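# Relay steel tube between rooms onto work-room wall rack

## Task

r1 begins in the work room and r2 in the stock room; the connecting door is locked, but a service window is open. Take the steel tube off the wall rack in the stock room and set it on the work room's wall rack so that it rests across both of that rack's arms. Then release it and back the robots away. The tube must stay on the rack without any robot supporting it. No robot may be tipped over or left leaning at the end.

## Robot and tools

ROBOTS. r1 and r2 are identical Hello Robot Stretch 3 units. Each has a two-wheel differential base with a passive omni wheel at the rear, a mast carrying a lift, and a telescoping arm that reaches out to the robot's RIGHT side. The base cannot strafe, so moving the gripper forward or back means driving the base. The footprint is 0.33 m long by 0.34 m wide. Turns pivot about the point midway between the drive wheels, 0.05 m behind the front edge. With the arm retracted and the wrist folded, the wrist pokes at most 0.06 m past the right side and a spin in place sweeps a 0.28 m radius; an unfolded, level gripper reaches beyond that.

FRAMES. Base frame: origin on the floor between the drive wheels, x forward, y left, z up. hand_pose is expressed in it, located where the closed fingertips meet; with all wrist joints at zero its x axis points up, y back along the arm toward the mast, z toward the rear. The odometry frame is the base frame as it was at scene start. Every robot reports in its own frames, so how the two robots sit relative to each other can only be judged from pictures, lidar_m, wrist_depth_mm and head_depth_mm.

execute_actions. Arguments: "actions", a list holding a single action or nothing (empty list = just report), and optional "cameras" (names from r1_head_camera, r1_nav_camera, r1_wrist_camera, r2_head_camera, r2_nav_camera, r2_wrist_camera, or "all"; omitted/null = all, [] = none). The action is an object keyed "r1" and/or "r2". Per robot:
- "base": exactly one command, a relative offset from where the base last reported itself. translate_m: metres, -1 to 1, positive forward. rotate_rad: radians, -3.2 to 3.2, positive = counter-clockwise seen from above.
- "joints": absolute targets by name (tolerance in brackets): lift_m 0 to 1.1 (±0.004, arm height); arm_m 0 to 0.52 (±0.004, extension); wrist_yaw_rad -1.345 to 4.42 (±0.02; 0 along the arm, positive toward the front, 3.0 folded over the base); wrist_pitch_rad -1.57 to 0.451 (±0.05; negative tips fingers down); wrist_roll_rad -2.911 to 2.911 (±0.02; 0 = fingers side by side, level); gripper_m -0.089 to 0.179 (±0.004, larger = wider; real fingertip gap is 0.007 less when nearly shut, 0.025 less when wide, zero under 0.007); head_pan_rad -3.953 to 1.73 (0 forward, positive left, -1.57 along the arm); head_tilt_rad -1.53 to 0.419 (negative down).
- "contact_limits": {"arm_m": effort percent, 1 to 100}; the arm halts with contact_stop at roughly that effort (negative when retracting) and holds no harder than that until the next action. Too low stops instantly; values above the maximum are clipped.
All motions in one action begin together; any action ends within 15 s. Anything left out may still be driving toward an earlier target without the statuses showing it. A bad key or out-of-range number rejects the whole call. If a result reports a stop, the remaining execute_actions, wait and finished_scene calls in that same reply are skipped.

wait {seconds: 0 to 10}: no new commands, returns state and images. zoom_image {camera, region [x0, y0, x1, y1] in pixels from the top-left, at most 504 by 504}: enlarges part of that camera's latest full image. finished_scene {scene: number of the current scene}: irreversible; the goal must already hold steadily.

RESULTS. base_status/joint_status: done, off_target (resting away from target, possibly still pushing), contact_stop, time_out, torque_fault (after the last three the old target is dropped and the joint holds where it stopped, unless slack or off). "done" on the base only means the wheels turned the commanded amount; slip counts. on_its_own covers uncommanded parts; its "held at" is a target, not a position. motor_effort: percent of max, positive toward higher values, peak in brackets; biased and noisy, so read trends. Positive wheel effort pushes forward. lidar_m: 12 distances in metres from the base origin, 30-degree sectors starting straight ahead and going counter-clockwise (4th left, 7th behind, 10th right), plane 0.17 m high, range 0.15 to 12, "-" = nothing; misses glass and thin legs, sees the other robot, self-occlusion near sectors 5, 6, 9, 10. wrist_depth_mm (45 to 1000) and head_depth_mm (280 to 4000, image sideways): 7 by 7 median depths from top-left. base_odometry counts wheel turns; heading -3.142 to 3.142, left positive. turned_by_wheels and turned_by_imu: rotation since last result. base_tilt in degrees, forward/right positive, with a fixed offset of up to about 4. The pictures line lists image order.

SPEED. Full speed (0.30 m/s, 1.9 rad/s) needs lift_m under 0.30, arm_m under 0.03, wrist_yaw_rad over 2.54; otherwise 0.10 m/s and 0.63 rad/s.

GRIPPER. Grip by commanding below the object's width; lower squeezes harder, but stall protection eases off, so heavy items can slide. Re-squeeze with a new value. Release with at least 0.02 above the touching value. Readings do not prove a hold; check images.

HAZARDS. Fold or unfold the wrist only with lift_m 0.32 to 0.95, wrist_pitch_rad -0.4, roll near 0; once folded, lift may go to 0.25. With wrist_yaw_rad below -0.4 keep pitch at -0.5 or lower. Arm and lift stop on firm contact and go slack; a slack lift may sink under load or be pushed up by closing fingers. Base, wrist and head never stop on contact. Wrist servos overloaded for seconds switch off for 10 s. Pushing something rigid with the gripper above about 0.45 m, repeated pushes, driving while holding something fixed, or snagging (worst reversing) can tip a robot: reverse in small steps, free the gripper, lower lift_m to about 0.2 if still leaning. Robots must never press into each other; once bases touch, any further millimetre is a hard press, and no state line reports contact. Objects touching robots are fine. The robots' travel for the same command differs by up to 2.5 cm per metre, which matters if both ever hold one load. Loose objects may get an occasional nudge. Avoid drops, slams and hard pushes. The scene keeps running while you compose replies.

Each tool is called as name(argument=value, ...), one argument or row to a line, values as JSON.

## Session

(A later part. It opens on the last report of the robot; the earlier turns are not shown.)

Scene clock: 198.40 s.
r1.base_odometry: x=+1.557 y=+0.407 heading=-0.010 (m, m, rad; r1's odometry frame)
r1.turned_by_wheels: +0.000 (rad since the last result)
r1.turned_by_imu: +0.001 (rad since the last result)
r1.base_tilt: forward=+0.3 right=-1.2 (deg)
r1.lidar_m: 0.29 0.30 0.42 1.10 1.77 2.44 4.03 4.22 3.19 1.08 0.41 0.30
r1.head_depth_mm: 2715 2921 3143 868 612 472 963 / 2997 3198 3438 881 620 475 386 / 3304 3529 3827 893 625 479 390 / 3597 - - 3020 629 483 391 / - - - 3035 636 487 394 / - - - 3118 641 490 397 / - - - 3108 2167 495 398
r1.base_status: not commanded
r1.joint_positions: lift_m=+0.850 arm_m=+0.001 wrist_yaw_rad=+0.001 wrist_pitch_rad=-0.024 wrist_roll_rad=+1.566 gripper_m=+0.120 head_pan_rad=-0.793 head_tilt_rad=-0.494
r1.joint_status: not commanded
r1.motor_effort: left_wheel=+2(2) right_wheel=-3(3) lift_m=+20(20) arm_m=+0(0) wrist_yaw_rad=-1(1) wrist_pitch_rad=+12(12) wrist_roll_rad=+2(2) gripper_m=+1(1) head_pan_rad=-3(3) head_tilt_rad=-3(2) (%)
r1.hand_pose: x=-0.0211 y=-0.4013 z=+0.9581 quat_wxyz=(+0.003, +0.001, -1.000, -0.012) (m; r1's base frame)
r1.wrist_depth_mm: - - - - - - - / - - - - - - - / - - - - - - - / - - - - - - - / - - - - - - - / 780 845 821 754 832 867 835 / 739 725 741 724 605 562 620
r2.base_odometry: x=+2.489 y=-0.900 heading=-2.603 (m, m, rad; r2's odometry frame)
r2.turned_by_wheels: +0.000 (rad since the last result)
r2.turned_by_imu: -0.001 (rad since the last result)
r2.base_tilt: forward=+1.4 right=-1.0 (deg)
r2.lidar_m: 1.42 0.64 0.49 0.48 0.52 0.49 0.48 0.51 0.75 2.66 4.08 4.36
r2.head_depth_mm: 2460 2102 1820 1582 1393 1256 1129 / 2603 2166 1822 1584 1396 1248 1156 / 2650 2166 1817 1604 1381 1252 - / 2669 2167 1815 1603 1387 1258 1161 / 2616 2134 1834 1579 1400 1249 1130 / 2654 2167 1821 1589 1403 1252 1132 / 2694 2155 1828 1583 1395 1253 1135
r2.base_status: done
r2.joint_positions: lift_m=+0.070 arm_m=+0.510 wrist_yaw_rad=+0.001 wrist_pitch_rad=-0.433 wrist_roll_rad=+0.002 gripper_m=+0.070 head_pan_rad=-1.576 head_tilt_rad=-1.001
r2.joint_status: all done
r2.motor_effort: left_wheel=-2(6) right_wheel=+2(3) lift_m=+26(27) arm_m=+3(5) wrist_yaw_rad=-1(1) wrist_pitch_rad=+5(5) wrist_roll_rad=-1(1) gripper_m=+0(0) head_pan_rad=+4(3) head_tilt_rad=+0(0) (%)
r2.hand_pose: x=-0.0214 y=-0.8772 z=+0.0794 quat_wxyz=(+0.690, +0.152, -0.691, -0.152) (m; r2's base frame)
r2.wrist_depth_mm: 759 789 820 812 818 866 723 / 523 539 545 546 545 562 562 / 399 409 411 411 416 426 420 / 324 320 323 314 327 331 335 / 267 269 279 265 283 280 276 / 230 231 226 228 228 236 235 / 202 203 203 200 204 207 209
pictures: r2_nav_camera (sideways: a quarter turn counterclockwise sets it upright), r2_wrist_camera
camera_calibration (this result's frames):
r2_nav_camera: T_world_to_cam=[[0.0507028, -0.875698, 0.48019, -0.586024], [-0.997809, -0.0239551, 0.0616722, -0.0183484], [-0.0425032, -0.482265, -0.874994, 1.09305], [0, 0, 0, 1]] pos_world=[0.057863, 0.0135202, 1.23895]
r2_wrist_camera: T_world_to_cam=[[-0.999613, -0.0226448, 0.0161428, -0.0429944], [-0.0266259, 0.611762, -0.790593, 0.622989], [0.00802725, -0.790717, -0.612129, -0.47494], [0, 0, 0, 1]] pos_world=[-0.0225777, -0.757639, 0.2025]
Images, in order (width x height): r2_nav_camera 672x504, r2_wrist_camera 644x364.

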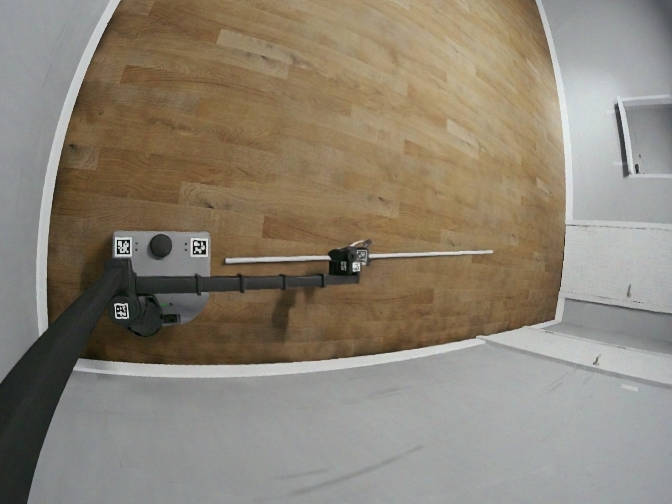

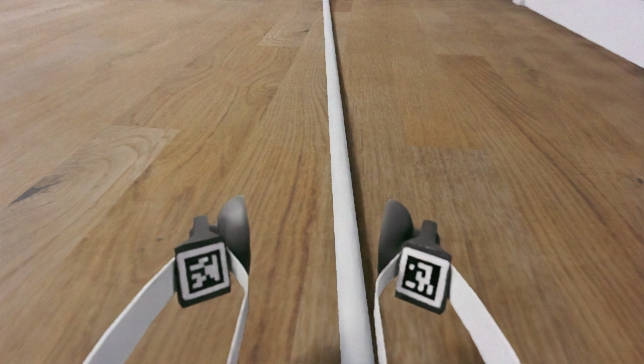

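execute_actions(
  actions=[
    {"r2":{"base":{"translate_m":-0.015},"joints":{"lift_m":0.016}}},
  ],
  cameras=[],
)

execute_actions(
  actions=[
    {"r2":{"base":{"translate_m":1.0}}},
  ],
  cameras=["r2_nav_camera"],
)

execute_actions(
  actions=[
    {"r2":{"base":{"translate_m":0.35},"joints":{"head_tilt_rad":-0.7}}},
  ],
  cameras=["r2_nav_camera"],
)

Scene clock: 199.97 s.
r1.base_odometry: x=+1.557 y=+0.407 heading=-0.010 (m, m, rad; r1's odometry frame)
r1.turned_by_wheels: +0.000 (rad since the last result)
r1.turned_by_imu: +0.000 (rad since the last result)
r1.base_tilt: forward=+0.3 right=-1.2 (deg)
r1.lidar_m: 0.29 0.30 0.42 1.11 1.77 2.44 4.05 4.23 3.19 1.09 0.41 0.30
r1.head_depth_mm: 2808 2950 3189 869 614 473 970 / 2993 3195 3490 878 617 475 387 / 3211 3498 3835 894 621 479 389 / 3544 - - 3008 630 482 392 / - - - 3045 635 487 394 / - - - 3133 643 491 397 / - - - 3081 2170 494 399
r1.base_status: not commanded
r1.joint_positions: lift_m=+0.850 arm_m=+0.001 wrist_yaw_rad=+0.001 wrist_pitch_rad=-0.024 wrist_roll_rad=+1.566 gripper_m=+0.120 head_pan_rad=-0.793 head_tilt_rad=-0.494
r1.joint_status: not commanded
r1.motor_effort: left_wheel=+2(2) right_wheel=-2(3) lift_m=+20(20) arm_m=+0(1) wrist_yaw_rad=-1(1) wrist_pitch_rad=+12(12) wrist_roll_rad=+2(2) gripper_m=+1(1) head_pan_rad=-3(3) head_tilt_rad=-3(4) (%)
r1.hand_pose: x=-0.0211 y=-0.4013 z=+0.9581 quat_wxyz=(+0.003, +0.001, -1.000, -0.012) (m; r1's base frame)
r1.wrist_depth_mm: - - - - - - - / - - - - - - - / - - - - - - - / - - - - - - - / - - - - - - - / 778 806 809 745 822 866 833 / 721 728 718 732 590 571 634
r2.base_odometry: x=+2.502 y=-0.892 heading=-2.603 (m, m, rad; r2's odometry frame)
r2.turned_by_wheels: +0.000 (rad since the last result)
r2.turned_by_imu: +0.000 (rad since the last result)
r2.base_tilt: forward=+1.3 right=-0.9 (deg)
r2.lidar_m: 1.43 0.64 0.49 0.49 0.52 0.47 0.46 0.50 0.72 2.57 4.07 4.38
r2.head_depth_mm: 2474 2101 1810 1579 1398 1249 1127 / 2617 2151 1836 1575 1403 1252 1158 / 2630 2167 1834 1584 1396 1258 1161 / 2666 2164 1832 1582 1398 1257 1169 / 2625 2149 1834 1581 1400 1256 1135 / 2656 2145 1835 1591 1401 1250 1124 / 2642 2183 1825 1592 1395 1250 1141
r2.base_status: done
r2.joint_positions: lift_m=+0.016 arm_m=+0.510 wrist_yaw_rad=+0.001 wrist_pitch_rad=-0.433 wrist_roll_rad=+0.002 gripper_m=+0.070 head_pan_rad=-1.576 head_tilt_rad=-1.001
r2.joint_status: all done
r2.motor_effort: left_wheel=-2(5) right_wheel=+2(4) lift_m=+25(26) arm_m=+4(5) wrist_yaw_rad=+0(0) wrist_pitch_rad=+5(5) wrist_roll_rad=-1(1) gripper_m=+0(0) head_pan_rad=+4(5) head_tilt_rad=+1(1) (%)
r2.hand_pose: x=-0.0214 y=-0.8772 z=+0.0254 quat_wxyz=(+0.690, +0.152, -0.691, -0.152) (m; r2's base frame)
r2.wrist_depth_mm: 558 565 587 594 616 624 616 / 383 389 395 388 404 410 411 / 291 293 294 284 301 302 307 / 232 234 235 228 239 242 243 / 195 195 201 192 206 199 203 / 168 167 164 161 166 171 172 / 146 147 147 142 149 150 151
pictures: none
No camera images: the call's "cameras" was empty. Leave "cameras" out to get every camera's image.

Scene clock: 211.33 s.
r1.base_odometry: x=+1.557 y=+0.407 heading=-0.010 (m, m, rad; r1's odometry frame)
r1.turned_by_wheels: +0.000 (rad since the last result)
r1.turned_by_imu: +0.003 (rad since the last result)
r1.base_tilt: forward=+0.3 right=-1.2 (deg)
r1.lidar_m: 0.29 0.30 0.42 1.11 1.77 2.44 4.05 4.22 3.19 1.08 0.41 0.30
r1.head_depth_mm: 2760 2934 3175 867 612 471 968 / 3020 3228 3452 879 618 475 387 / 3289 3571 3919 893 624 480 389 / 3560 - - 3048 630 483 391 / - - - 3016 635 486 393 / - - - 3114 643 490 397 / - - - 3155 2173 493 399
r1.base_status: not commanded
r1.joint_positions: lift_m=+0.850 arm_m=+0.001 wrist_yaw_rad=+0.001 wrist_pitch_rad=-0.024 wrist_roll_rad=+1.566 gripper_m=+0.120 head_pan_rad=-0.793 head_tilt_rad=-0.494
r1.joint_status: not commanded
r1.motor_effort: left_wheel=+2(2) right_wheel=-2(3) lift_m=+21(20) arm_m=+1(0) wrist_yaw_rad=-1(1) wrist_pitch_rad=+12(12) wrist_roll_rad=+2(2) gripper_m=+1(1) head_pan_rad=-3(3) head_tilt_rad=-3(3) (%)
r1.hand_pose: x=-0.0211 y=-0.4013 z=+0.9581 quat_wxyz=(+0.003, +0.001, -1.000, -0.012) (m; r1's base frame)
r1.wrist_depth_mm: - - - - - - - / - - - - - - - / - - - - - - - / - - - - - - - / - - - - - - - / 785 842 812 738 833 851 874 / 732 725 738 741 599 557 643
r2.base_odometry: x=+1.643 y=-1.405 heading=-2.604 (m, m, rad; r2's odometry frame)
r2.turned_by_wheels: +0.000 (rad since the last result)
r2.turned_by_imu: +0.005 (rad since the last result)
r2.base_tilt: forward=+1.3 right=-1.0 (deg)
r2.lidar_m: 1.16 0.52 0.40 0.40 0.43 0.63 1.46 1.56 2.29 3.89 4.17 3.36
r2.head_depth_mm: 2638 2164 1835 1572 1408 1247 1128 / 2648 2157 1812 1586 1409 1250 1159 / 2633 2135 1831 1586 1401 1246 1166 / 2647 2155 1830 1591 1391 1249 1165 / 2680 2174 1828 1587 1397 1250 1132 / 2664 2212 1818 1583 1403 1248 1127 / 2635 2167 1820 1584 1406 1248 1132
r2.base_status: done
r2.joint_positions: lift_m=+0.016 arm_m=+0.510 wrist_yaw_rad=+0.002 wrist_pitch_rad=-0.433 wrist_roll_rad=-0.003 gripper_m=+0.070 head_pan_rad=-1.576 head_tilt_rad=-1.001
r2.joint_status: not commanded
r2.motor_effort: left_wheel=-1(7) right_wheel=+1(12) lift_m=+25(26) arm_m=+2(4) wrist_yaw_rad=-2(8) wrist_pitch_rad=+5(5) wrist_roll_rad=+1(2) gripper_m=+0(3) head_pan_rad=+4(3) head_tilt_rad=+2(2) (%)
r2.hand_pose: x=-0.0210 y=-0.8772 z=+0.0254 quat_wxyz=(+0.692, +0.153, -0.689, -0.151) (m; r2's base frame)
r2.wrist_depth_mm: 553 566 582 597 607 623 644 / 382 384 390 394 400 414 413 / 287 287 290 292 301 306 311 / 231 232 235 230 239 240 245 / 192 194 203 190 206 202 201 / 166 167 163 161 166 172 173 / 145 147 148 140 149 151 151
pictures: r2_nav_camera (sideways: a quarter turn counterclockwise sets it upright)
camera_calibration (this result's frames):
r2_nav_camera: T_world_to_cam=[[0.0507029, -0.875676, 0.48023, -0.586077], [-0.997809, -0.0239521, 0.0616735, -0.0183502], [-0.0425035, -0.482305, -0.874972, 1.09302], [0, 0, 0, 1]] pos_world=[0.057863, 0.0135173, 1.23895]
Images, in order (width x height): r2_nav_camera 672x504.

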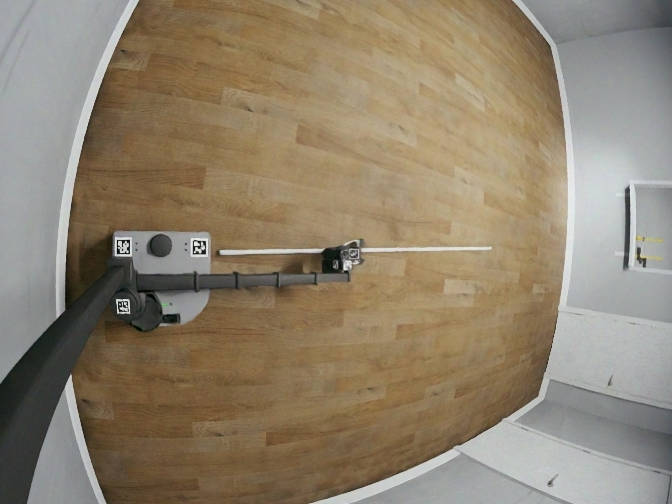

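Scene clock: 216.03 s.
r1.base_odometry: x=+1.557 y=+0.407 heading=-0.010 (m, m, rad; r1's odometry frame)
r1.turned_by_wheels: +0.000 (rad since the last result)
r1.turned_by_imu: +0.001 (rad since the last result)
r1.base_tilt: forward=+0.2 right=-1.2 (deg)
r1.lidar_m: 0.29 0.30 0.42 1.11 1.77 2.43 4.05 4.22 3.18 1.08 0.41 0.30
r1.head_depth_mm: 2783 2942 3183 867 614 472 967 / 2986 3184 3465 879 618 476 386 / 3245 3495 3831 894 624 479 389 / 3589 - - 3010 630 483 392 / - - - 3024 635 486 394 / - - - 3101 641 490 396 / - - - 3136 2155 494 399
r1.base_status: not commanded
r1.joint_positions: lift_m=+0.850 arm_m=+0.001 wrist_yaw_rad=+0.001 wrist_pitch_rad=-0.024 wrist_roll_rad=+1.566 gripper_m=+0.120 head_pan_rad=-0.793 head_tilt_rad=-0.494
r1.joint_status: not commanded
r1.motor_effort: left_wheel=+2(2) right_wheel=-3(3) lift_m=+20(20) arm_m=+1(0) wrist_yaw_rad=-1(1) wrist_pitch_rad=+12(12) wrist_roll_rad=+2(2) gripper_m=+1(1) head_pan_rad=-3(3) head_tilt_rad=-3(2) (%)
r1.hand_pose: x=-0.0211 y=-0.4013 z=+0.9581 quat_wxyz=(+0.003, +0.001, -1.000, -0.012) (m; r1's base frame)
r1.wrist_depth_mm: - - - - - - - / - - - - - - - / - - - - - - - / - - - - - - - / - - - - - - - / 785 849 792 741 824 881 826 / 728 722 733 711 596 564 636
r2.base_odometry: x=+1.342 y=-1.584 heading=-2.604 (m, m, rad; r2's odometry frame)
r2.turned_by_wheels: +0.000 (rad since the last result)
r2.turned_by_imu: +0.002 (rad since the last result)
r2.base_tilt: forward=+1.3 right=-0.9 (deg)
r2.lidar_m: 1.06 0.48 0.37 0.37 0.39 0.58 1.81 1.93 2.80 3.96 3.84 3.00
r2.head_depth_mm: 3484 3720 2853 2130 1737 1431 1233 / 3467 3803 2845 2149 1717 1437 1231 / 3609 3833 2800 2159 1715 1469 1232 / 3619 3918 2828 2136 1725 1469 1232 / 3732 3957 2826 2131 1729 1438 1233 / 3724 3917 2831 2147 1712 1433 1227 / 3749 3947 2813 2106 1710 1427 1227
r2.base_status: done
r2.joint_positions: lift_m=+0.016 arm_m=+0.510 wrist_yaw_rad=+0.002 wrist_pitch_rad=-0.433 wrist_roll_rad=-0.003 gripper_m=+0.070 head_pan_rad=-1.576 head_tilt_rad=-0.705
r2.joint_status: all done
r2.motor_effort: left_wheel=-1(6) right_wheel=+1(11) lift_m=+25(26) arm_m=+3(4) wrist_yaw_rad=-1(7) wrist_pitch_rad=+5(5) wrist_roll_rad=+2(2) gripper_m=+0(3) head_pan_rad=+4(5) head_tilt_rad=+3(23) (%)
r2.hand_pose: x=-0.0210 y=-0.8772 z=+0.0255 quat_wxyz=(+0.692, +0.153, -0.689, -0.151) (m; r2's base frame)
r2.wrist_depth_mm: 558 570 578 590 604 623 634 / 381 385 396 398 402 410 420 / 285 290 292 282 302 307 311 / 231 232 236 229 240 242 248 / 194 195 202 191 204 202 204 / 166 168 160 165 166 174 173 / 146 147 145 146 149 150 151
pictures: r2_nav_camera (sideways: a quarter turn counterclockwise sets it upright)
camera_calibration (this result's frames):
r2_nav_camera: T_world_to_cam=[[0.0517205, -0.697298, 0.714913, -0.891845], [-0.997699, -0.00466017, 0.0676335, -0.0261352], [-0.0438291, -0.716766, -0.695935, 0.860249], [0, 0, 0, 1]] pos_world=[0.0577556, -0.00540671, 1.23804]
Images, in order (width x height): r2_nav_camera 672x504.

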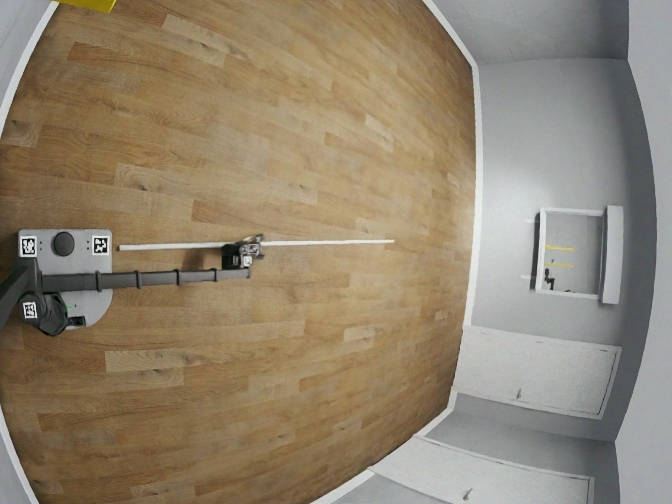

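execute_actions(
  actions=[
    {"r2":{"joints":{"lift_m":0.1}}},
  ],
  cameras=[],
)

execute_actions(
  actions=[
    {"r2":{"base":{"translate_m":0.23},"joints":{"arm_m":0.22,"wrist_yaw_rad":1.55}}},
  ],
  cameras=[],
)

execute_actions(
  actions=[
    {"r2":{"base":{"rotate_rad":-1.4}}},
  ],
  cameras=[],
)

execute_actions(
  actions=[
    {"r2":{"base":{"translate_m":0.89}}},
  ],
  cameras=[],
)

execute_actions(
  actions=[
    {"r2":{"base":{"rotate_rad":-0.17},"joints":{"head_tilt_rad":-1.3,"lift_m":0.06}}},
  ],
  cameras=["r2_nav_camera","r2_wrist_camera"],
)

Scene clock: 217.87 s.
r1.base_odometry: x=+1.557 y=+0.407 heading=-0.010 (m, m, rad; r1's odometry frame)
r1.turned_by_wheels: +0.000 (rad since the last result)
r1.turned_by_imu: +0.000 (rad since the last result)
r1.base_tilt: forward=+0.3 right=-1.2 (deg)
r1.lidar_m: 0.29 0.30 0.42 1.11 1.76 2.44 4.05 4.23 3.20 1.09 0.41 0.30
r1.head_depth_mm: 2750 3003 3182 872 612 472 964 / 3006 3198 3417 880 617 476 387 / 3249 3510 3761 897 625 479 389 / 3585 - - 3031 630 482 392 / - - - 3053 636 487 394 / - - - 3103 642 489 396 / - - - 3144 2147 493 398
r1.base_status: not commanded
r1.joint_positions: lift_m=+0.850 arm_m=+0.001 wrist_yaw_rad=+0.001 wrist_pitch_rad=-0.024 wrist_roll_rad=+1.566 gripper_m=+0.120 head_pan_rad=-0.793 head_tilt_rad=-0.494
r1.joint_status: not commanded
r1.motor_effort: left_wheel=+2(2) right_wheel=-3(2) lift_m=+21(21) arm_m=+0(0) wrist_yaw_rad=-1(1) wrist_pitch_rad=+12(12) wrist_roll_rad=+2(2) gripper_m=+1(1) head_pan_rad=-2(3) head_tilt_rad=-2(4) (%)
r1.hand_pose: x=-0.0211 y=-0.4013 z=+0.9581 quat_wxyz=(+0.003, +0.001, -1.000, -0.012) (m; r1's base frame)
r1.wrist_depth_mm: - - - - - - - / - - - - - - - / - - - - - - - / - - - - - - - / - - - - - - - / 806 814 811 756 835 899 846 / 734 744 747 727 593 556 635
r2.base_odometry: x=+1.342 y=-1.584 heading=-2.604 (m, m, rad; r2's odometry frame)
r2.turned_by_wheels: +0.000 (rad since the last result)
r2.turned_by_imu: +0.000 (rad since the last result)
r2.base_tilt: forward=+1.4 right=-0.8 (deg)
r2.lidar_m: 1.06 0.48 0.37 0.37 0.39 0.58 1.81 1.93 2.80 3.93 3.83 2.99
r2.head_depth_mm: 3410 3739 2859 2142 1708 1442 1239 / 3492 3781 2855 2152 1722 1435 1235 / 3658 3858 2831 2147 1720 1483 1231 / 3647 3932 2791 2130 1720 1431 1234 / 3632 3965 2838 2141 1716 1433 1229 / 3744 3939 2773 2148 1722 1432 1226 / 3691 3982 2767 2115 1692 1437 1231
r2.base_status: not commanded
r2.joint_positions: lift_m=+0.100 arm_m=+0.510 wrist_yaw_rad=+0.002 wrist_pitch_rad=-0.433 wrist_roll_rad=-0.003 gripper_m=+0.070 head_pan_rad=-1.576 head_tilt_rad=-0.705
r2.joint_status: all done
r2.motor_effort: left_wheel=-1(1) right_wheel=+1(1) lift_m=+31(33) arm_m=+4(3) wrist_yaw_rad=-1(2) wrist_pitch_rad=+5(5) wrist_roll_rad=+2(1) gripper_m=+0(0) head_pan_rad=+4(3) head_tilt_rad=+3(2) (%)
r2.hand_pose: x=-0.0211 y=-0.8772 z=+0.1092 quat_wxyz=(+0.692, +0.153, -0.689, -0.151) (m; r2's base frame)
r2.wrist_depth_mm: 889 909 932 936 950 966 - / 594 611 627 648 645 652 658 / 455 464 467 466 476 485 486 / 365 370 371 375 385 381 388 / 306 309 321 315 327 314 322 / 264 266 261 267 264 275 274 / 232 231 234 232 236 239 241
pictures: none
No camera images: the call's "cameras" was empty. Leave "cameras" out to get every camera's image.

Scene clock: 221.30 s.
r1.base_odometry: x=+1.557 y=+0.407 heading=-0.010 (m, m, rad; r1's odometry frame)
r1.turned_by_wheels: +0.000 (rad since the last result)
r1.turned_by_imu: +0.001 (rad since the last result)
r1.base_tilt: forward=+0.3 right=-1.3 (deg)
r1.lidar_m: 0.29 0.30 0.42 1.11 1.76 2.44 4.04 4.23 3.19 1.09 0.41 0.30
r1.head_depth_mm: 2780 2991 3164 868 611 472 968 / 2976 3233 3465 882 618 477 386 / 3283 3557 3878 895 622 480 390 / 3611 - - 3015 628 482 392 / - - - 3030 635 487 394 / - - - 3071 643 490 396 / - - - 3120 2179 494 399
r1.base_status: not commanded
r1.joint_positions: lift_m=+0.850 arm_m=+0.001 wrist_yaw_rad=+0.001 wrist_pitch_rad=-0.024 wrist_roll_rad=+1.566 gripper_m=+0.120 head_pan_rad=-0.793 head_tilt_rad=-0.494
r1.joint_status: not commanded
r1.motor_effort: left_wheel=+2(2) right_wheel=-3(2) lift_m=+21(21) arm_m=+0(0) wrist_yaw_rad=-1(1) wrist_pitch_rad=+12(12) wrist_roll_rad=+2(2) gripper_m=+1(1) head_pan_rad=-3(3) head_tilt_rad=-3(4) (%)
r1.hand_pose: x=-0.0211 y=-0.4013 z=+0.9581 quat_wxyz=(+0.003, +0.001, -1.000, -0.012) (m; r1's base frame)
r1.wrist_depth_mm: - - - - - - - / - - - - - - - / - - - - - - - / - - - - - - - / - - - - - - - / 786 840 808 757 834 864 868 / 728 767 713 727 603 557 635
r2.base_odometry: x=+1.145 y=-1.702 heading=-2.604 (m, m, rad; r2's odometry frame)
r2.turned_by_wheels: +0.000 (rad since the last result)
r2.turned_by_imu: +0.001 (rad since the last result)
r2.base_tilt: forward=+1.4 right=-0.9 (deg)
r2.lidar_m: 1.00 0.45 0.35 0.34 0.37 0.54 2.04 2.18 3.17 3.96 3.55 2.77
r2.head_depth_mm: 3555 3701 2833 2155 1711 1433 1233 / 3630 3846 2851 2180 1730 1441 1238 / 3627 3842 2789 2137 1725 1435 1247 / 3670 3849 2780 2134 1733 1441 1233 / 3620 3905 2840 2139 1711 1436 1233 / 3710 3976 2811 2131 1710 1436 1224 / 3737 - 2785 2133 1699 1423 1222
r2.base_status: done
r2.joint_positions: lift_m=+0.100 arm_m=+0.220 wrist_yaw_rad=+1.549 wrist_pitch_rad=-0.433 wrist_roll_rad=-0.002 gripper_m=+0.070 head_pan_rad=-1.576 head_tilt_rad=-0.705
r2.joint_status: all done
r2.motor_effort: left_wheel=-2(3) right_wheel=+2(6) lift_m=+32(31) arm_m=-3(3) wrist_yaw_rad=+0(2) wrist_pitch_rad=+5(5) wrist_roll_rad=+1(2) gripper_m=-1(0) head_pan_rad=+4(4) head_tilt_rad=+2(2) (%)
r2.hand_pose: x=+0.2011 y=-0.3701 z=+0.1092 quat_wxyz=(+0.600, +0.591, -0.386, +0.375) (m; r2's base frame)
r2.wrist_depth_mm: 779 920 919 974 - - - / 619 617 629 623 634 658 674 / 458 461 467 474 483 488 497 / 369 377 378 378 386 387 383 / 310 311 320 316 325 319 322 / 268 269 261 273 264 275 275 / 233 235 234 236 235 241 239
pictures: none
No camera images: the call's "cameras" was empty. Leave "cameras" out to get every camera's image.

Scene clock: 224.53 s.
r1.base_odometry: x=+1.557 y=+0.407 heading=-0.010 (m, m, rad; r1's odometry frame)
r1.turned_by_wheels: +0.000 (rad since the last result)
r1.turned_by_imu: +0.001 (rad since the last result)
r1.base_tilt: forward=+0.3 right=-1.3 (deg)
r1.lidar_m: 0.29 0.30 0.42 1.11 1.77 2.44 4.05 4.20 3.19 1.09 0.41 0.30
r1.head_depth_mm: 2770 2996 3150 870 610 472 966 / 3014 3169 3465 880 618 476 387 / 3286 3529 3836 893 624 479 389 / 3581 - - 3021 629 483 391 / - - - 3040 636 486 394 / - - - 3033 641 490 396 / - - - 3130 2161 493 399
r1.base_status: not commanded
r1.joint_positions: lift_m=+0.850 arm_m=+0.001 wrist_yaw_rad=+0.001 wrist_pitch_rad=-0.024 wrist_roll_rad=+1.566 gripper_m=+0.120 head_pan_rad=-0.793 head_tilt_rad=-0.494
r1.joint_status: not commanded
r1.motor_effort: left_wheel=+2(2) right_wheel=-2(2) lift_m=+20(21) arm_m=+0(0) wrist_yaw_rad=-1(1) wrist_pitch_rad=+12(12) wrist_roll_rad=+2(2) gripper_m=+1(1) head_pan_rad=-3(3) head_tilt_rad=-2(2) (%)
r1.hand_pose: x=-0.0211 y=-0.4013 z=+0.9581 quat_wxyz=(+0.003, +0.001, -1.000, -0.012) (m; r1's base frame)
r1.wrist_depth_mm: - - - - - - - / - - - - - - - / - - - - - - - / - - - - - - - / - - - - - - - / 798 818 781 745 843 847 834 / 724 745 733 754 587 564 630
r2.base_odometry: x=+1.145 y=-1.702 heading=+2.280 (m, m, rad; r2's odometry frame)
r2.turned_by_wheels: -1.400 (rad since the last result)
r2.turned_by_imu: -1.337 (rad since the last result)
r2.base_tilt: forward=+1.4 right=-0.8 (deg)
r2.lidar_m: 4.00 3.05 2.73 0.61 0.38 0.34 0.34 0.40 0.76 2.05 2.45 3.96
r2.head_depth_mm: 1720 1917 2128 2167 1736 1440 1242 / 1780 1973 2220 2136 1737 1452 1236 / 1845 2059 2324 2152 1742 1440 1252 / 1902 2136 2418 2145 1722 1440 1239 / 1987 2241 2468 2147 1710 1436 1236 / 2074 2304 2593 2134 1718 1440 1233 / 2130 2417 2648 2130 1726 1426 1242
r2.base_status: done
r2.joint_positions: lift_m=+0.100 arm_m=+0.220 wrist_yaw_rad=+1.549 wrist_pitch_rad=-0.434 wrist_roll_rad=-0.002 gripper_m=+0.070 head_pan_rad=-1.575 head_tilt_rad=-0.702
r2.joint_status: not commanded
r2.motor_effort: left_wheel=+5(9) right_wheel=-8(11) lift_m=+31(31) arm_m=-2(2) wrist_yaw_rad=+0(0) wrist_pitch_rad=+5(5) wrist_roll_rad=+1(1) gripper_m=+0(0) head_pan_rad=+3(4) head_tilt_rad=+2(3) (%)
r2.hand_pose: x=+0.2009 y=-0.3701 z=+0.1090 quat_wxyz=(+0.601, +0.591, -0.386, +0.375) (m; r2's base frame)
r2.wrist_depth_mm: 899 909 944 959 978 997 995 / 612 619 636 639 632 658 669 / 452 466 480 472 481 480 489 / 370 374 377 374 380 383 385 / 311 310 323 314 331 319 320 / 266 267 257 269 264 272 275 / 231 234 231 234 237 237 238
pictures: none
No camera images: the call's "cameras" was empty. Leave "cameras" out to get every camera's image.

Scene clock: 234.40 s.
r1.base_odometry: x=+1.557 y=+0.407 heading=-0.010 (m, m, rad; r1's odometry frame)
r1.turned_by_wheels: +0.000 (rad since the last result)
r1.turned_by_imu: +0.003 (rad since the last result)
r1.base_tilt: forward=+0.3 right=-1.2 (deg)
r1.lidar_m: 0.29 0.30 0.42 1.11 1.76 2.43 4.05 4.20 3.19 1.09 0.41 0.30
r1.head_depth_mm: 2728 2939 3160 868 612 472 960 / 3020 3195 3477 886 617 475 387 / 3240 3540 3827 890 623 479 389 / 3626 - - 3008 630 483 392 / - - - 3070 635 487 394 / - - - 3056 642 490 397 / - - - 3167 2164 495 399
r1.base_status: not commanded
r1.joint_positions: lift_m=+0.850 arm_m=+0.001 wrist_yaw_rad=+0.001 wrist_pitch_rad=-0.024 wrist_roll_rad=+1.566 gripper_m=+0.120 head_pan_rad=-0.793 head_tilt_rad=-0.494
r1.joint_status: not commanded
r1.motor_effort: left_wheel=+2(2) right_wheel=-3(2) lift_m=+21(21) arm_m=+1(1) wrist_yaw_rad=-1(1) wrist_pitch_rad=+12(12) wrist_roll_rad=+2(2) gripper_m=+1(1) head_pan_rad=-3(3) head_tilt_rad=-4(3) (%)
r1.hand_pose: x=-0.0211 y=-0.4013 z=+0.9581 quat_wxyz=(+0.003, +0.001, -1.000, -0.012) (m; r1's base frame)
r1.wrist_depth_mm: - - - - - - - / - - - - - - - / - - - - - - - / - - - - - - - / - - - - - - - / 793 868 809 745 820 884 848 / 724 735 707 730 609 563 622
r2.base_odometry: x=+0.565 y=-1.027 heading=+2.281 (m, m, rad; r2's odometry frame)
r2.turned_by_wheels: +0.001 (rad since the last result)
r2.turned_by_imu: +2.390 (rad since the last result)
r2.base_tilt: forward=+1.2 right=-1.0 (deg)
r2.lidar_m: 0.35 0.35 0.37 0.55 2.22 2.48 3.66 3.94 3.16 2.72 0.97 0.45
r2.head_depth_mm: 2668 3035 2898 2151 1727 1446 1238 / 2558 2911 2871 2151 1726 1438 1231 / 2432 2743 2846 2150 1726 1441 1254 / 2341 2581 2813 2132 1734 1445 1231 / 2288 2519 2719 2136 1716 1445 1231 / 2171 2459 2608 2150 1726 1441 1238 / 2092 2345 2570 2138 1711 1431 442
r2.base_status: translate_m off_target (by the wheels' count: +0.8899 of +0.8900)
r2.joint_positions: lift_m=+0.100 arm_m=+0.220 wrist_yaw_rad=+1.549 wrist_pitch_rad=-0.434 wrist_roll_rad=-0.002 gripper_m=+0.070 head_pan_rad=-1.575 head_tilt_rad=-0.702
r2.joint_status: not commanded
r2.on_its_own: left_wheel is at rest, and its effort (+29) is outside its rest range (-18 to +18)
r2.motor_effort: left_wheel=+29(31) right_wheel=+2(2) lift_m=+31(31) arm_m=-1(1) wrist_yaw_rad=+1(0) wrist_pitch_rad=+5(5) wrist_roll_rad=+1(1) gripper_m=+0(0) head_pan_rad=+3(4) head_tilt_rad=+2(1) (%)
r2.hand_pose: x=+0.2009 y=-0.3701 z=+0.1090 quat_wxyz=(+0.601, +0.591, -0.386, +0.375) (m; r2's base frame)
r2.wrist_depth_mm: 326 355 390 436 492 560 650 / 350 372 414 469 530 594 661 / 360 395 436 469 478 488 494 / 368 378 377 382 386 385 395 / 313 313 328 318 330 321 325 / 264 266 263 271 266 273 278 / 235 235 235 237 238 239 240
pictures: none
No camera images: the call's "cameras" was empty. Leave "cameras" out to get every camera's image.

Scene clock: 235.57 s.
r1.base_odometry: x=+1.557 y=+0.407 heading=-0.010 (m, m, rad; r1's odometry frame)
r1.turned_by_wheels: +0.000 (rad since the last result)
r1.turned_by_imu: +0.000 (rad since the last result)
r1.base_tilt: forward=+0.3 right=-1.3 (deg)
r1.lidar_m: 0.29 0.30 0.42 1.10 1.77 2.44 4.04 4.22 3.20 1.09 0.41 0.30
r1.head_depth_mm: 2803 2990 3137 868 612 473 967 / 3010 3226 3464 883 618 475 386 / 3243 3573 3853 890 623 479 389 / 3553 - - 2967 630 483 392 / - - - 3032 635 487 393 / - - - 3111 642 489 396 / - - - 3110 2143 493 399
r1.base_status: not commanded
r1.joint_positions: lift_m=+0.850 arm_m=+0.001 wrist_yaw_rad=+0.001 wrist_pitch_rad=-0.024 wrist_roll_rad=+1.566 gripper_m=+0.120 head_pan_rad=-0.793 head_tilt_rad=-0.494
r1.joint_status: not commanded
r1.motor_effort: left_wheel=+2(2) right_wheel=-3(2) lift_m=+20(20) arm_m=+1(0) wrist_yaw_rad=-1(1) wrist_pitch_rad=+12(12) wrist_roll_rad=+2(2) gripper_m=+1(0) head_pan_rad=-3(3) head_tilt_rad=-4(4) (%)
r1.hand_pose: x=-0.0211 y=-0.4013 z=+0.9581 quat_wxyz=(+0.003, +0.001, -1.000, -0.012) (m; r1's base frame)
r1.wrist_depth_mm: - - - - - - - / - - - - - - - / - - - - - - - / - - - - - - - / - - - - - - - / 806 830 823 732 823 873 858 / 738 736 737 734 607 556 630
r2.base_odometry: x=+0.565 y=-1.027 heading=+2.111 (m, m, rad; r2's odometry frame)
r2.turned_by_wheels: -0.170 (rad since the last result)
r2.turned_by_imu: -0.088 (rad since the last result)
r2.base_tilt: forward=+1.3 right=-0.9 (deg)
r2.lidar_m: 0.37 0.36 0.37 0.51 1.48 2.41 3.31 3.95 3.44 2.54 1.32 0.50
r2.head_depth_mm: 1674 1550 1429 1346 1263 1201 1128 / 1675 1554 1455 1353 1281 - 1113 / 1685 1547 1451 1371 1286 - - / 1680 1556 1462 1365 1289 - 1130 / 1679 1571 1465 1373 1280 1206 1131 / 1694 1565 1460 1355 1281 1209 1130 / 1706 1571 1452 1342 1281 1153 942
r2.base_status: done
r2.joint_positions: lift_m=+0.060 arm_m=+0.220 wrist_yaw_rad=+1.549 wrist_pitch_rad=-0.434 wrist_roll_rad=-0.002 gripper_m=+0.070 head_pan_rad=-1.575 head_tilt_rad=-1.285
r2.joint_status: all done
r2.on_its_own: left_wheel is at rest, and its effort (+19) is outside its rest range (-18 to +18)
r2.motor_effort: left_wheel=+19(30) right_wheel=+0(7) lift_m=+25(26) arm_m=-1(2) wrist_yaw_rad=+1(1) wrist_pitch_rad=+6(6) wrist_roll_rad=+1(1) gripper_m=+0(0) head_pan_rad=+3(3) head_tilt_rad=-6(34) (%)
r2.hand_pose: x=+0.2009 y=-0.3701 z=+0.0691 quat_wxyz=(+0.601, +0.591, -0.386, +0.374) (m; r2's base frame)
r2.wrist_depth_mm: 360 383 428 499 574 670 767 / 365 408 460 496 543 541 554 / 379 385 389 391 392 401 406 / 308 305 310 313 313 318 322 / 254 259 266 261 270 262 268 / 220 220 216 222 219 226 227 / 192 193 194 196 197 197 198
pictures: r2_nav_camera (sideways: a quarter turn counterclockwise sets it upright), r2_wrist_camera
camera_calibration (this result's frames):
r2_nav_camera: T_world_to_cam=[[0.0511586, -0.974954, 0.216445, -0.242531], [-0.997858, -0.0410517, 0.050939, -0.00435392], [-0.0407778, -0.218587, -0.974965, 1.22285], [0, 0, 0, 1]] pos_world=[0.057928, 0.0306639, 1.24495]
r2_wrist_camera: T_world_to_cam=[[0.00225035, -0.999803, 0.0197207, -0.37226], [-0.613167, -0.016958, -0.789771, 0.195654], [0.78995, -0.0103148, -0.613084, 0.0497875], [0, 0, 0, 1]] pos_world=[0.0814768, -0.368355, 0.192387]
Images, in order (width x height): r2_nav_camera 672x504, r2_wrist_camera 644x364.

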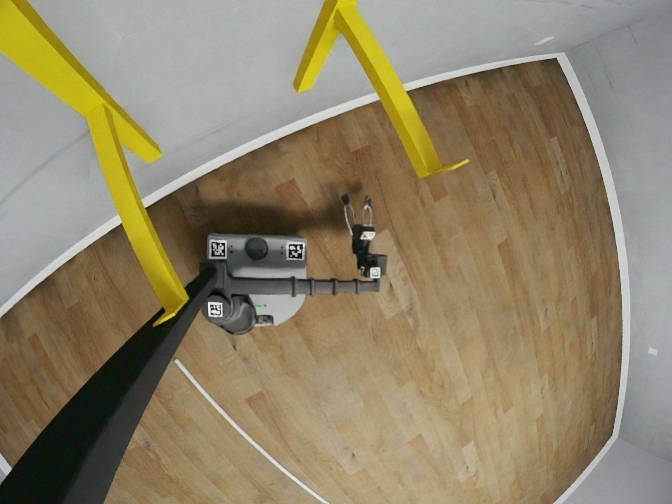

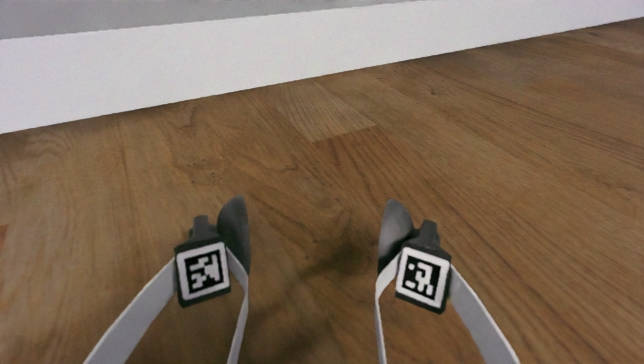

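execute_actions(
  actions=[
    {"r2":{"base":{"translate_m":-0.05},"joints":{"lift_m":0.25,"arm_m":0.06}}},
  ],
  cameras=[],
)

execute_actions(
  actions=[
    {"r2":{"base":{"rotate_rad":0.75}}},
  ],
  cameras=[],
)

execute_actions(
  actions=[
    {"r2":{"base":{"translate_m":-0.8},"joints":{"head_pan_rad":1.57}}},
  ],
  cameras=["r2_nav_camera"],
)

Scene clock: 238.50 s.
r1.base_odometry: x=+1.557 y=+0.407 heading=-0.010 (m, m, rad; r1's odometry frame)
r1.turned_by_wheels: +0.000 (rad since the last result)
r1.turned_by_imu: +0.001 (rad since the last result)
r1.base_tilt: forward=+0.3 right=-1.2 (deg)
r1.lidar_m: 0.29 0.30 0.42 1.10 1.77 2.45 4.04 4.20 3.20 1.08 0.41 0.30
r1.head_depth_mm: 2755 2953 3178 873 611 472 969 / 3047 3273 3402 883 617 475 387 / 3246 3517 3799 896 624 479 389 / 3583 - - 2986 631 482 392 / - - - 3069 636 486 394 / - - - 3071 641 490 396 / - - - 3157 2161 494 399
r1.base_status: not commanded
r1.joint_positions: lift_m=+0.850 arm_m=+0.001 wrist_yaw_rad=+0.001 wrist_pitch_rad=-0.024 wrist_roll_rad=+1.566 gripper_m=+0.120 head_pan_rad=-0.793 head_tilt_rad=-0.494
r1.joint_status: not commanded
r1.motor_effort: left_wheel=+2(2) right_wheel=-2(3) lift_m=+21(21) arm_m=+0(0) wrist_yaw_rad=-1(1) wrist_pitch_rad=+12(12) wrist_roll_rad=+2(2) gripper_m=+1(1) head_pan_rad=-3(3) head_tilt_rad=-3(3) (%)
r1.hand_pose: x=-0.0211 y=-0.4013 z=+0.9581 quat_wxyz=(+0.003, +0.001, -1.000, -0.012) (m; r1's base frame)
r1.wrist_depth_mm: - - - - - - - / - - - - - - - / - - - - - - - / - - - - - - - / - - - - - - - / 811 822 803 767 794 852 871 / 714 732 724 742 592 568 624
r2.base_odometry: x=+0.591 y=-1.070 heading=+2.111 (m, m, rad; r2's odometry frame)
r2.turned_by_wheels: +0.000 (rad since the last result)
r2.turned_by_imu: -0.001 (rad since the last result)
r2.base_tilt: forward=+1.4 right=-0.9 (deg)
r2.lidar_m: 0.41 0.40 0.42 0.58 1.65 2.38 3.27 3.92 3.49 2.56 1.48 0.56
r2.head_depth_mm: 1677 1548 1446 1350 1266 1200 - / 1672 1554 1441 1347 1277 - - / 1678 1563 1448 1363 - - - / 1679 1559 1454 1355 1270 - 1131 / 1681 1559 1455 1353 1262 1199 1135 / 1698 1571 1458 1361 1280 1208 1142 / 1705 1582 1463 1367 1271 1210 1049
r2.base_status: done
r2.joint_positions: lift_m=+0.250 arm_m=+0.060 wrist_yaw_rad=+1.549 wrist_pitch_rad=-0.434 wrist_roll_rad=-0.002 gripper_m=+0.070 head_pan_rad=-1.575 head_tilt_rad=-1.285
r2.joint_status: all done
r2.motor_effort: left_wheel=+1(13) right_wheel=-1(7) lift_m=+31(32) arm_m=-3(4) wrist_yaw_rad=+0(0) wrist_pitch_rad=+6(6) wrist_roll_rad=+1(1) gripper_m=+0(0) head_pan_rad=+3(3) head_tilt_rad=-7(6) (%)
r2.hand_pose: x=+0.2009 y=-0.2101 z=+0.2589 quat_wxyz=(+0.601, +0.592, -0.386, +0.375) (m; r2's base frame)
r2.wrist_depth_mm: 329 367 408 464 550 655 825 / 351 387 445 511 608 730 929 / 378 422 491 561 666 779 836 / 401 447 516 593 627 636 638 / 421 493 538 531 549 534 544 / 437 444 429 451 441 455 459 / 387 385 384 394 393 393 396
pictures: none
No camera images: the call's "cameras" was empty. Leave "cameras" out to get every camera's image.

Scene clock: 240.63 s.
r1.base_odometry: x=+1.557 y=+0.407 heading=-0.010 (m, m, rad; r1's odometry frame)
r1.turned_by_wheels: +0.000 (rad since the last result)
r1.turned_by_imu: +0.001 (rad since the last result)
r1.base_tilt: forward=+0.3 right=-1.2 (deg)
r1.lidar_m: 0.29 0.30 0.42 1.10 1.77 2.44 4.04 4.20 3.17 1.09 0.41 0.30
r1.head_depth_mm: 2801 2919 3225 870 611 472 967 / 2994 3174 3420 881 618 476 387 / 3284 3536 3858 893 624 478 389 / 3612 - - 2943 629 483 391 / - - - 3055 636 487 394 / - - - 3077 642 490 396 / - - - 3139 2163 494 398
r1.base_status: not commanded
r1.joint_positions: lift_m=+0.850 arm_m=+0.001 wrist_yaw_rad=+0.001 wrist_pitch_rad=-0.024 wrist_roll_rad=+1.566 gripper_m=+0.120 head_pan_rad=-0.793 head_tilt_rad=-0.494
r1.joint_status: not commanded
r1.motor_effort: left_wheel=+2(2) right_wheel=-3(2) lift_m=+21(21) arm_m=+0(0) wrist_yaw_rad=-1(1) wrist_pitch_rad=+12(12) wrist_roll_rad=+2(1) gripper_m=+1(1) head_pan_rad=-3(3) head_tilt_rad=-3(4) (%)
r1.hand_pose: x=-0.0211 y=-0.4013 z=+0.9581 quat_wxyz=(+0.003, +0.001, -1.000, -0.012) (m; r1's base frame)
r1.wrist_depth_mm: - - - - - - - / - - - - - - - / - - - - - - - / - - - - - - - / - - - - - - - / 782 844 808 735 820 875 844 / 743 738 722 729 595 557 615
r2.base_odometry: x=+0.591 y=-1.070 heading=+2.861 (m, m, rad; r2's odometry frame)
r2.turned_by_wheels: +0.750 (rad since the last result)
r2.turned_by_imu: +0.748 (rad since the last result)
r2.base_tilt: forward=+1.3 right=-0.9 (deg)
r2.lidar_m: 0.40 0.46 0.78 2.28 2.62 3.90 3.91 2.90 2.48 0.84 0.47 0.40
r2.head_depth_mm: 1674 1557 1438 1346 1260 1209 - / 1672 1565 1458 1356 1281 - - / 1683 1555 1446 1375 - - - / 1574 1545 1420 1353 1273 - 1130 / 1128 1228 1410 1352 1271 1204 1139 / 881 885 1097 1274 1270 1203 1142 / 713 715 842 967 1099 1182 390
r2.base_status: done
r2.joint_positions: lift_m=+0.250 arm_m=+0.060 wrist_yaw_rad=+1.549 wrist_pitch_rad=-0.434 wrist_roll_rad=-0.002 gripper_m=+0.070 head_pan_rad=-1.575 head_tilt_rad=-1.285
r2.joint_status: not commanded
r2.motor_effort: left_wheel=-2(5) right_wheel=+2(6) lift_m=+32(31) arm_m=-2(2) wrist_yaw_rad=+0(0) wrist_pitch_rad=+6(6) wrist_roll_rad=+1(1) gripper_m=+0(0) head_pan_rad=+4(3) head_tilt_rad=-7(6) (%)
r2.hand_pose: x=+0.2009 y=-0.2101 z=+0.2589 quat_wxyz=(+0.601, +0.592, -0.386, +0.375) (m; r2's base frame)
r2.wrist_depth_mm: 315 294 276 260 243 231 218 / 350 330 303 283 265 249 236 / 405 362 339 312 295 272 254 / 451 416 381 350 323 301 281 / 502 458 414 389 353 333 309 / 436 437 429 421 413 358 342 / 389 387 390 392 394 391 370
pictures: none
No camera images: the call's "cameras" was empty. Leave "cameras" out to get every camera's image.

Scene clock: 249.83 s.
r1.base_odometry: x=+1.557 y=+0.407 heading=-0.010 (m, m, rad; r1's odometry frame)
r1.turned_by_wheels: +0.000 (rad since the last result)
r1.turned_by_imu: +0.002 (rad since the last result)
r1.base_tilt: forward=+0.3 right=-1.3 (deg)
r1.lidar_m: 0.29 0.30 0.42 1.11 1.76 2.43 4.05 4.22 3.22 1.09 0.41 0.30
r1.head_depth_mm: 2785 2944 3200 866 613 473 965 / 2957 3123 3448 879 617 476 387 / 3277 3490 3817 895 624 479 388 / 3605 - - 3016 629 483 392 / - - - 3087 637 486 394 / - - - 3051 643 490 396 / - - - 3165 2173 495 398
r1.base_status: not commanded
r1.joint_positions: lift_m=+0.850 arm_m=+0.001 wrist_yaw_rad=+0.001 wrist_pitch_rad=-0.024 wrist_roll_rad=+1.566 gripper_m=+0.120 head_pan_rad=-0.793 head_tilt_rad=-0.494
r1.joint_status: not commanded
r1.motor_effort: left_wheel=+2(2) right_wheel=-3(3) lift_m=+21(21) arm_m=+1(1) wrist_yaw_rad=-1(1) wrist_pitch_rad=+12(12) wrist_roll_rad=+2(2) gripper_m=+1(1) head_pan_rad=-3(3) head_tilt_rad=-4(4) (%)
r1.hand_pose: x=-0.0211 y=-0.4013 z=+0.9581 quat_wxyz=(+0.003, +0.001, -1.000, -0.012) (m; r1's base frame)
r1.wrist_depth_mm: - - - - - - - / - - - - - - - / - - - - - - - / - - - - - - - / - - - - - - - / 786 832 821 751 839 871 855 / 749 729 735 729 599 553 631
r2.base_odometry: x=+1.359 y=-1.291 heading=+2.861 (m, m, rad; r2's odometry frame)
r2.turned_by_wheels: +0.000 (rad since the last result)
r2.turned_by_imu: -0.007 (rad since the last result)
r2.base_tilt: forward=+1.3 right=-0.9 (deg)
r2.lidar_m: 1.18 1.34 2.26 2.47 2.78 3.12 3.13 2.70 2.30 2.29 1.38 1.18
r2.head_depth_mm: 1669 1549 1444 1347 1268 1194 1125 / 1668 1550 1443 1349 1271 1200 1130 / 1685 1559 1449 1350 1273 1199 1140 / 1674 1560 1449 1360 1298 - 1132 / 1690 1561 1450 1367 - - 1128 / 1704 1584 1463 - - - 1138 / 1712 - - 1349 1297 1199 1145
r2.base_status: done
r2.joint_positions: lift_m=+0.250 arm_m=+0.060 wrist_yaw_rad=+1.549 wrist_pitch_rad=-0.434 wrist_roll_rad=-0.002 gripper_m=+0.070 head_pan_rad=+1.563 head_tilt_rad=-1.285
r2.joint_status: all done
r2.motor_effort: left_wheel=+0(6) right_wheel=+1(2) lift_m=+31(32) arm_m=-2(2) wrist_yaw_rad=+0(0) wrist_pitch_rad=+6(6) wrist_roll_rad=+1(1) gripper_m=+0(0) head_pan_rad=+4(57) head_tilt_rad=-7(6) (%)
r2.hand_pose: x=+0.2009 y=-0.2101 z=+0.2589 quat_wxyz=(+0.601, +0.592, -0.386, +0.375) (m; r2's base frame)
r2.wrist_depth_mm: - - - - 976 907 864 / - - - - - 943 944 / 764 787 767 792 784 803 800 / 601 627 634 631 633 639 635 / 518 511 531 518 548 530 538 / 449 446 434 446 435 452 459 / 387 389 388 395 393 389 400
pictures: r2_nav_camera (sideways: a quarter turn counterclockwise sets it upright)
camera_calibration (this result's frames):
r2_nav_camera: T_world_to_cam=[[-0.0481511, 0.975158, 0.216215, -0.241626], [0.99798, 0.037986, 0.0509283, -0.0165146], [0.0414499, 0.218231, -0.975017, 1.22241], [0, 0, 0, 1]] pos_world=[-0.0458224, -0.0305173, 1.24496]
Images, in order (width x height): r2_nav_camera 672x504.

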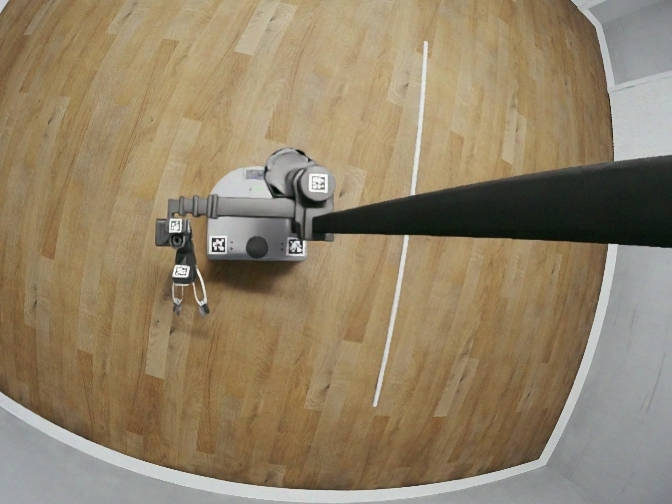

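execute_actions(
  actions=[
    {"r2":{"base":{"rotate_rad":3.0},"joints":{"head_pan_rad":-1.57,"lift_m":0.07,"arm_m":0.42}}},
  ],
  cameras=["r2_nav_camera","r2_wrist_camera"],
)

Scene clock: 255.67 s.
r1.base_odometry: x=+1.557 y=+0.407 heading=-0.010 (m, m, rad; r1's odometry frame)
r1.turned_by_wheels: +0.000 (rad since the last result)
r1.turned_by_imu: +0.002 (rad since the last result)
r1.base_tilt: forward=+0.3 right=-1.2 (deg)
r1.lidar_m: 0.29 0.30 0.42 1.10 1.76 2.44 4.03 4.23 3.22 1.09 0.41 0.30
r1.head_depth_mm: 2741 2982 3129 871 612 472 965 / 2982 3230 3488 878 617 477 387 / 3266 3501 3838 893 624 479 389 / 3526 - - 3027 629 484 392 / - - - 3028 637 486 394 / - - - 3091 642 491 396 / - - - 3142 2159 493 400
r1.base_status: not commanded
r1.joint_positions: lift_m=+0.850 arm_m=+0.001 wrist_yaw_rad=+0.001 wrist_pitch_rad=-0.024 wrist_roll_rad=+1.566 gripper_m=+0.120 head_pan_rad=-0.793 head_tilt_rad=-0.494
r1.joint_status: not commanded
r1.motor_effort: left_wheel=+2(2) right_wheel=-2(3) lift_m=+21(20) arm_m=+0(1) wrist_yaw_rad=-1(1) wrist_pitch_rad=+12(12) wrist_roll_rad=+2(2) gripper_m=+1(1) head_pan_rad=-3(3) head_tilt_rad=-4(3) (%)
r1.hand_pose: x=-0.0211 y=-0.4013 z=+0.9581 quat_wxyz=(+0.003, +0.001, -1.000, -0.012) (m; r1's base frame)
r1.wrist_depth_mm: - - - - - - - / - - - - - - - / - - - - - - - / - - - - - - - / - - - - - - - / 775 829 771 720 815 856 881 / 722 724 730 732 596 557 616
r2.base_odometry: x=+1.359 y=-1.291 heading=-0.422 (m, m, rad; r2's odometry frame)
r2.turned_by_wheels: +3.000 (rad since the last result)
r2.turned_by_imu: +2.992 (rad since the last result)
r2.base_tilt: forward=+1.3 right=-0.9 (deg)
r2.lidar_m: 3.13 2.98 2.33 2.29 1.54 1.20 1.18 1.26 1.85 2.47 2.65 3.17
r2.head_depth_mm: 1683 1541 1441 1352 1264 1201 1126 / 1680 1558 1444 1347 1282 - 1115 / 1682 1559 1484 1355 1290 - - / 1682 1555 1470 1365 1285 - 1121 / 1690 1573 1461 1361 1283 1201 1133 / 1689 1560 1458 1357 1287 1205 1140 / 1704 1562 1460 1369 1281 1212 1141
r2.base_status: done
r2.joint_positions: lift_m=+0.070 arm_m=+0.420 wrist_yaw_rad=+1.549 wrist_pitch_rad=-0.434 wrist_roll_rad=-0.002 gripper_m=+0.070 head_pan_rad=-1.563 head_tilt_rad=-1.285
r2.joint_status: all done
r2.motor_effort: left_wheel=-1(6) right_wheel=+1(5) lift_m=+26(28) arm_m=+3(3) wrist_yaw_rad=+0(1) wrist_pitch_rad=+6(5) wrist_roll_rad=+1(1) gripper_m=+0(0) head_pan_rad=-4(59) head_tilt_rad=-6(7) (%)
r2.hand_pose: x=+0.2009 y=-0.5696 z=+0.0791 quat_wxyz=(+0.601, +0.592, -0.386, +0.375) (m; r2's base frame)
r2.wrist_depth_mm: 779 783 807 828 859 899 869 / 524 544 539 558 556 565 572 / 395 399 415 413 410 416 423 / 322 322 327 327 332 335 335 / 265 271 281 265 282 278 277 / 230 234 227 233 225 237 238 / 202 203 203 206 201 206 207
pictures: r2_nav_camera (sideways: a quarter turn counterclockwise sets it upright), r2_wrist_camera
camera_calibration (this result's frames):
r2_nav_camera: T_world_to_cam=[[0.0632096, -0.974345, 0.215999, -0.242024], [-0.997274, -0.0534092, 0.0509181, -0.00433026], [-0.0380755, -0.218629, -0.975065, 1.22296], [0, 0, 0, 1]] pos_world=[0.0575447, 0.0313284, 1.24496]
r2_wrist_camera: T_world_to_cam=[[0.00244416, -0.999803, 0.019721, -0.572033], [-0.613163, -0.0170771, -0.789772, 0.200102], [0.789952, -0.0101619, -0.613084, 0.0539475], [0, 0, 0, 1]] pos_world=[0.0814774, -0.567955, 0.20239]
Images, in order (width x height): r2_nav_camera 672x504, r2_wrist_camera 644x364.

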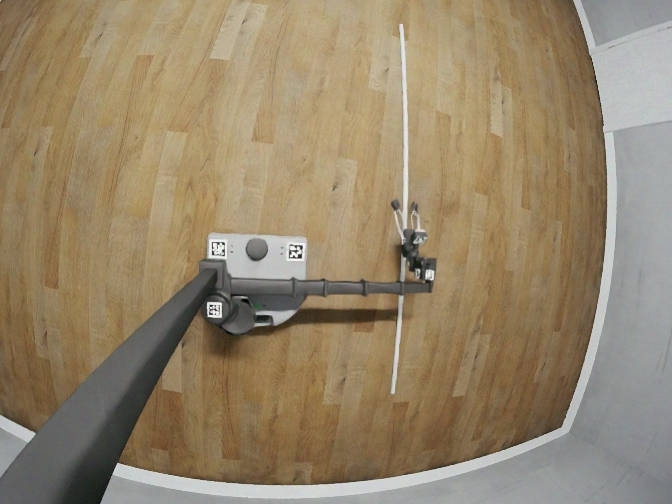

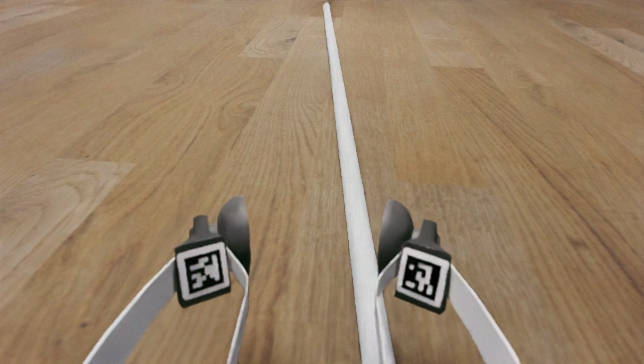

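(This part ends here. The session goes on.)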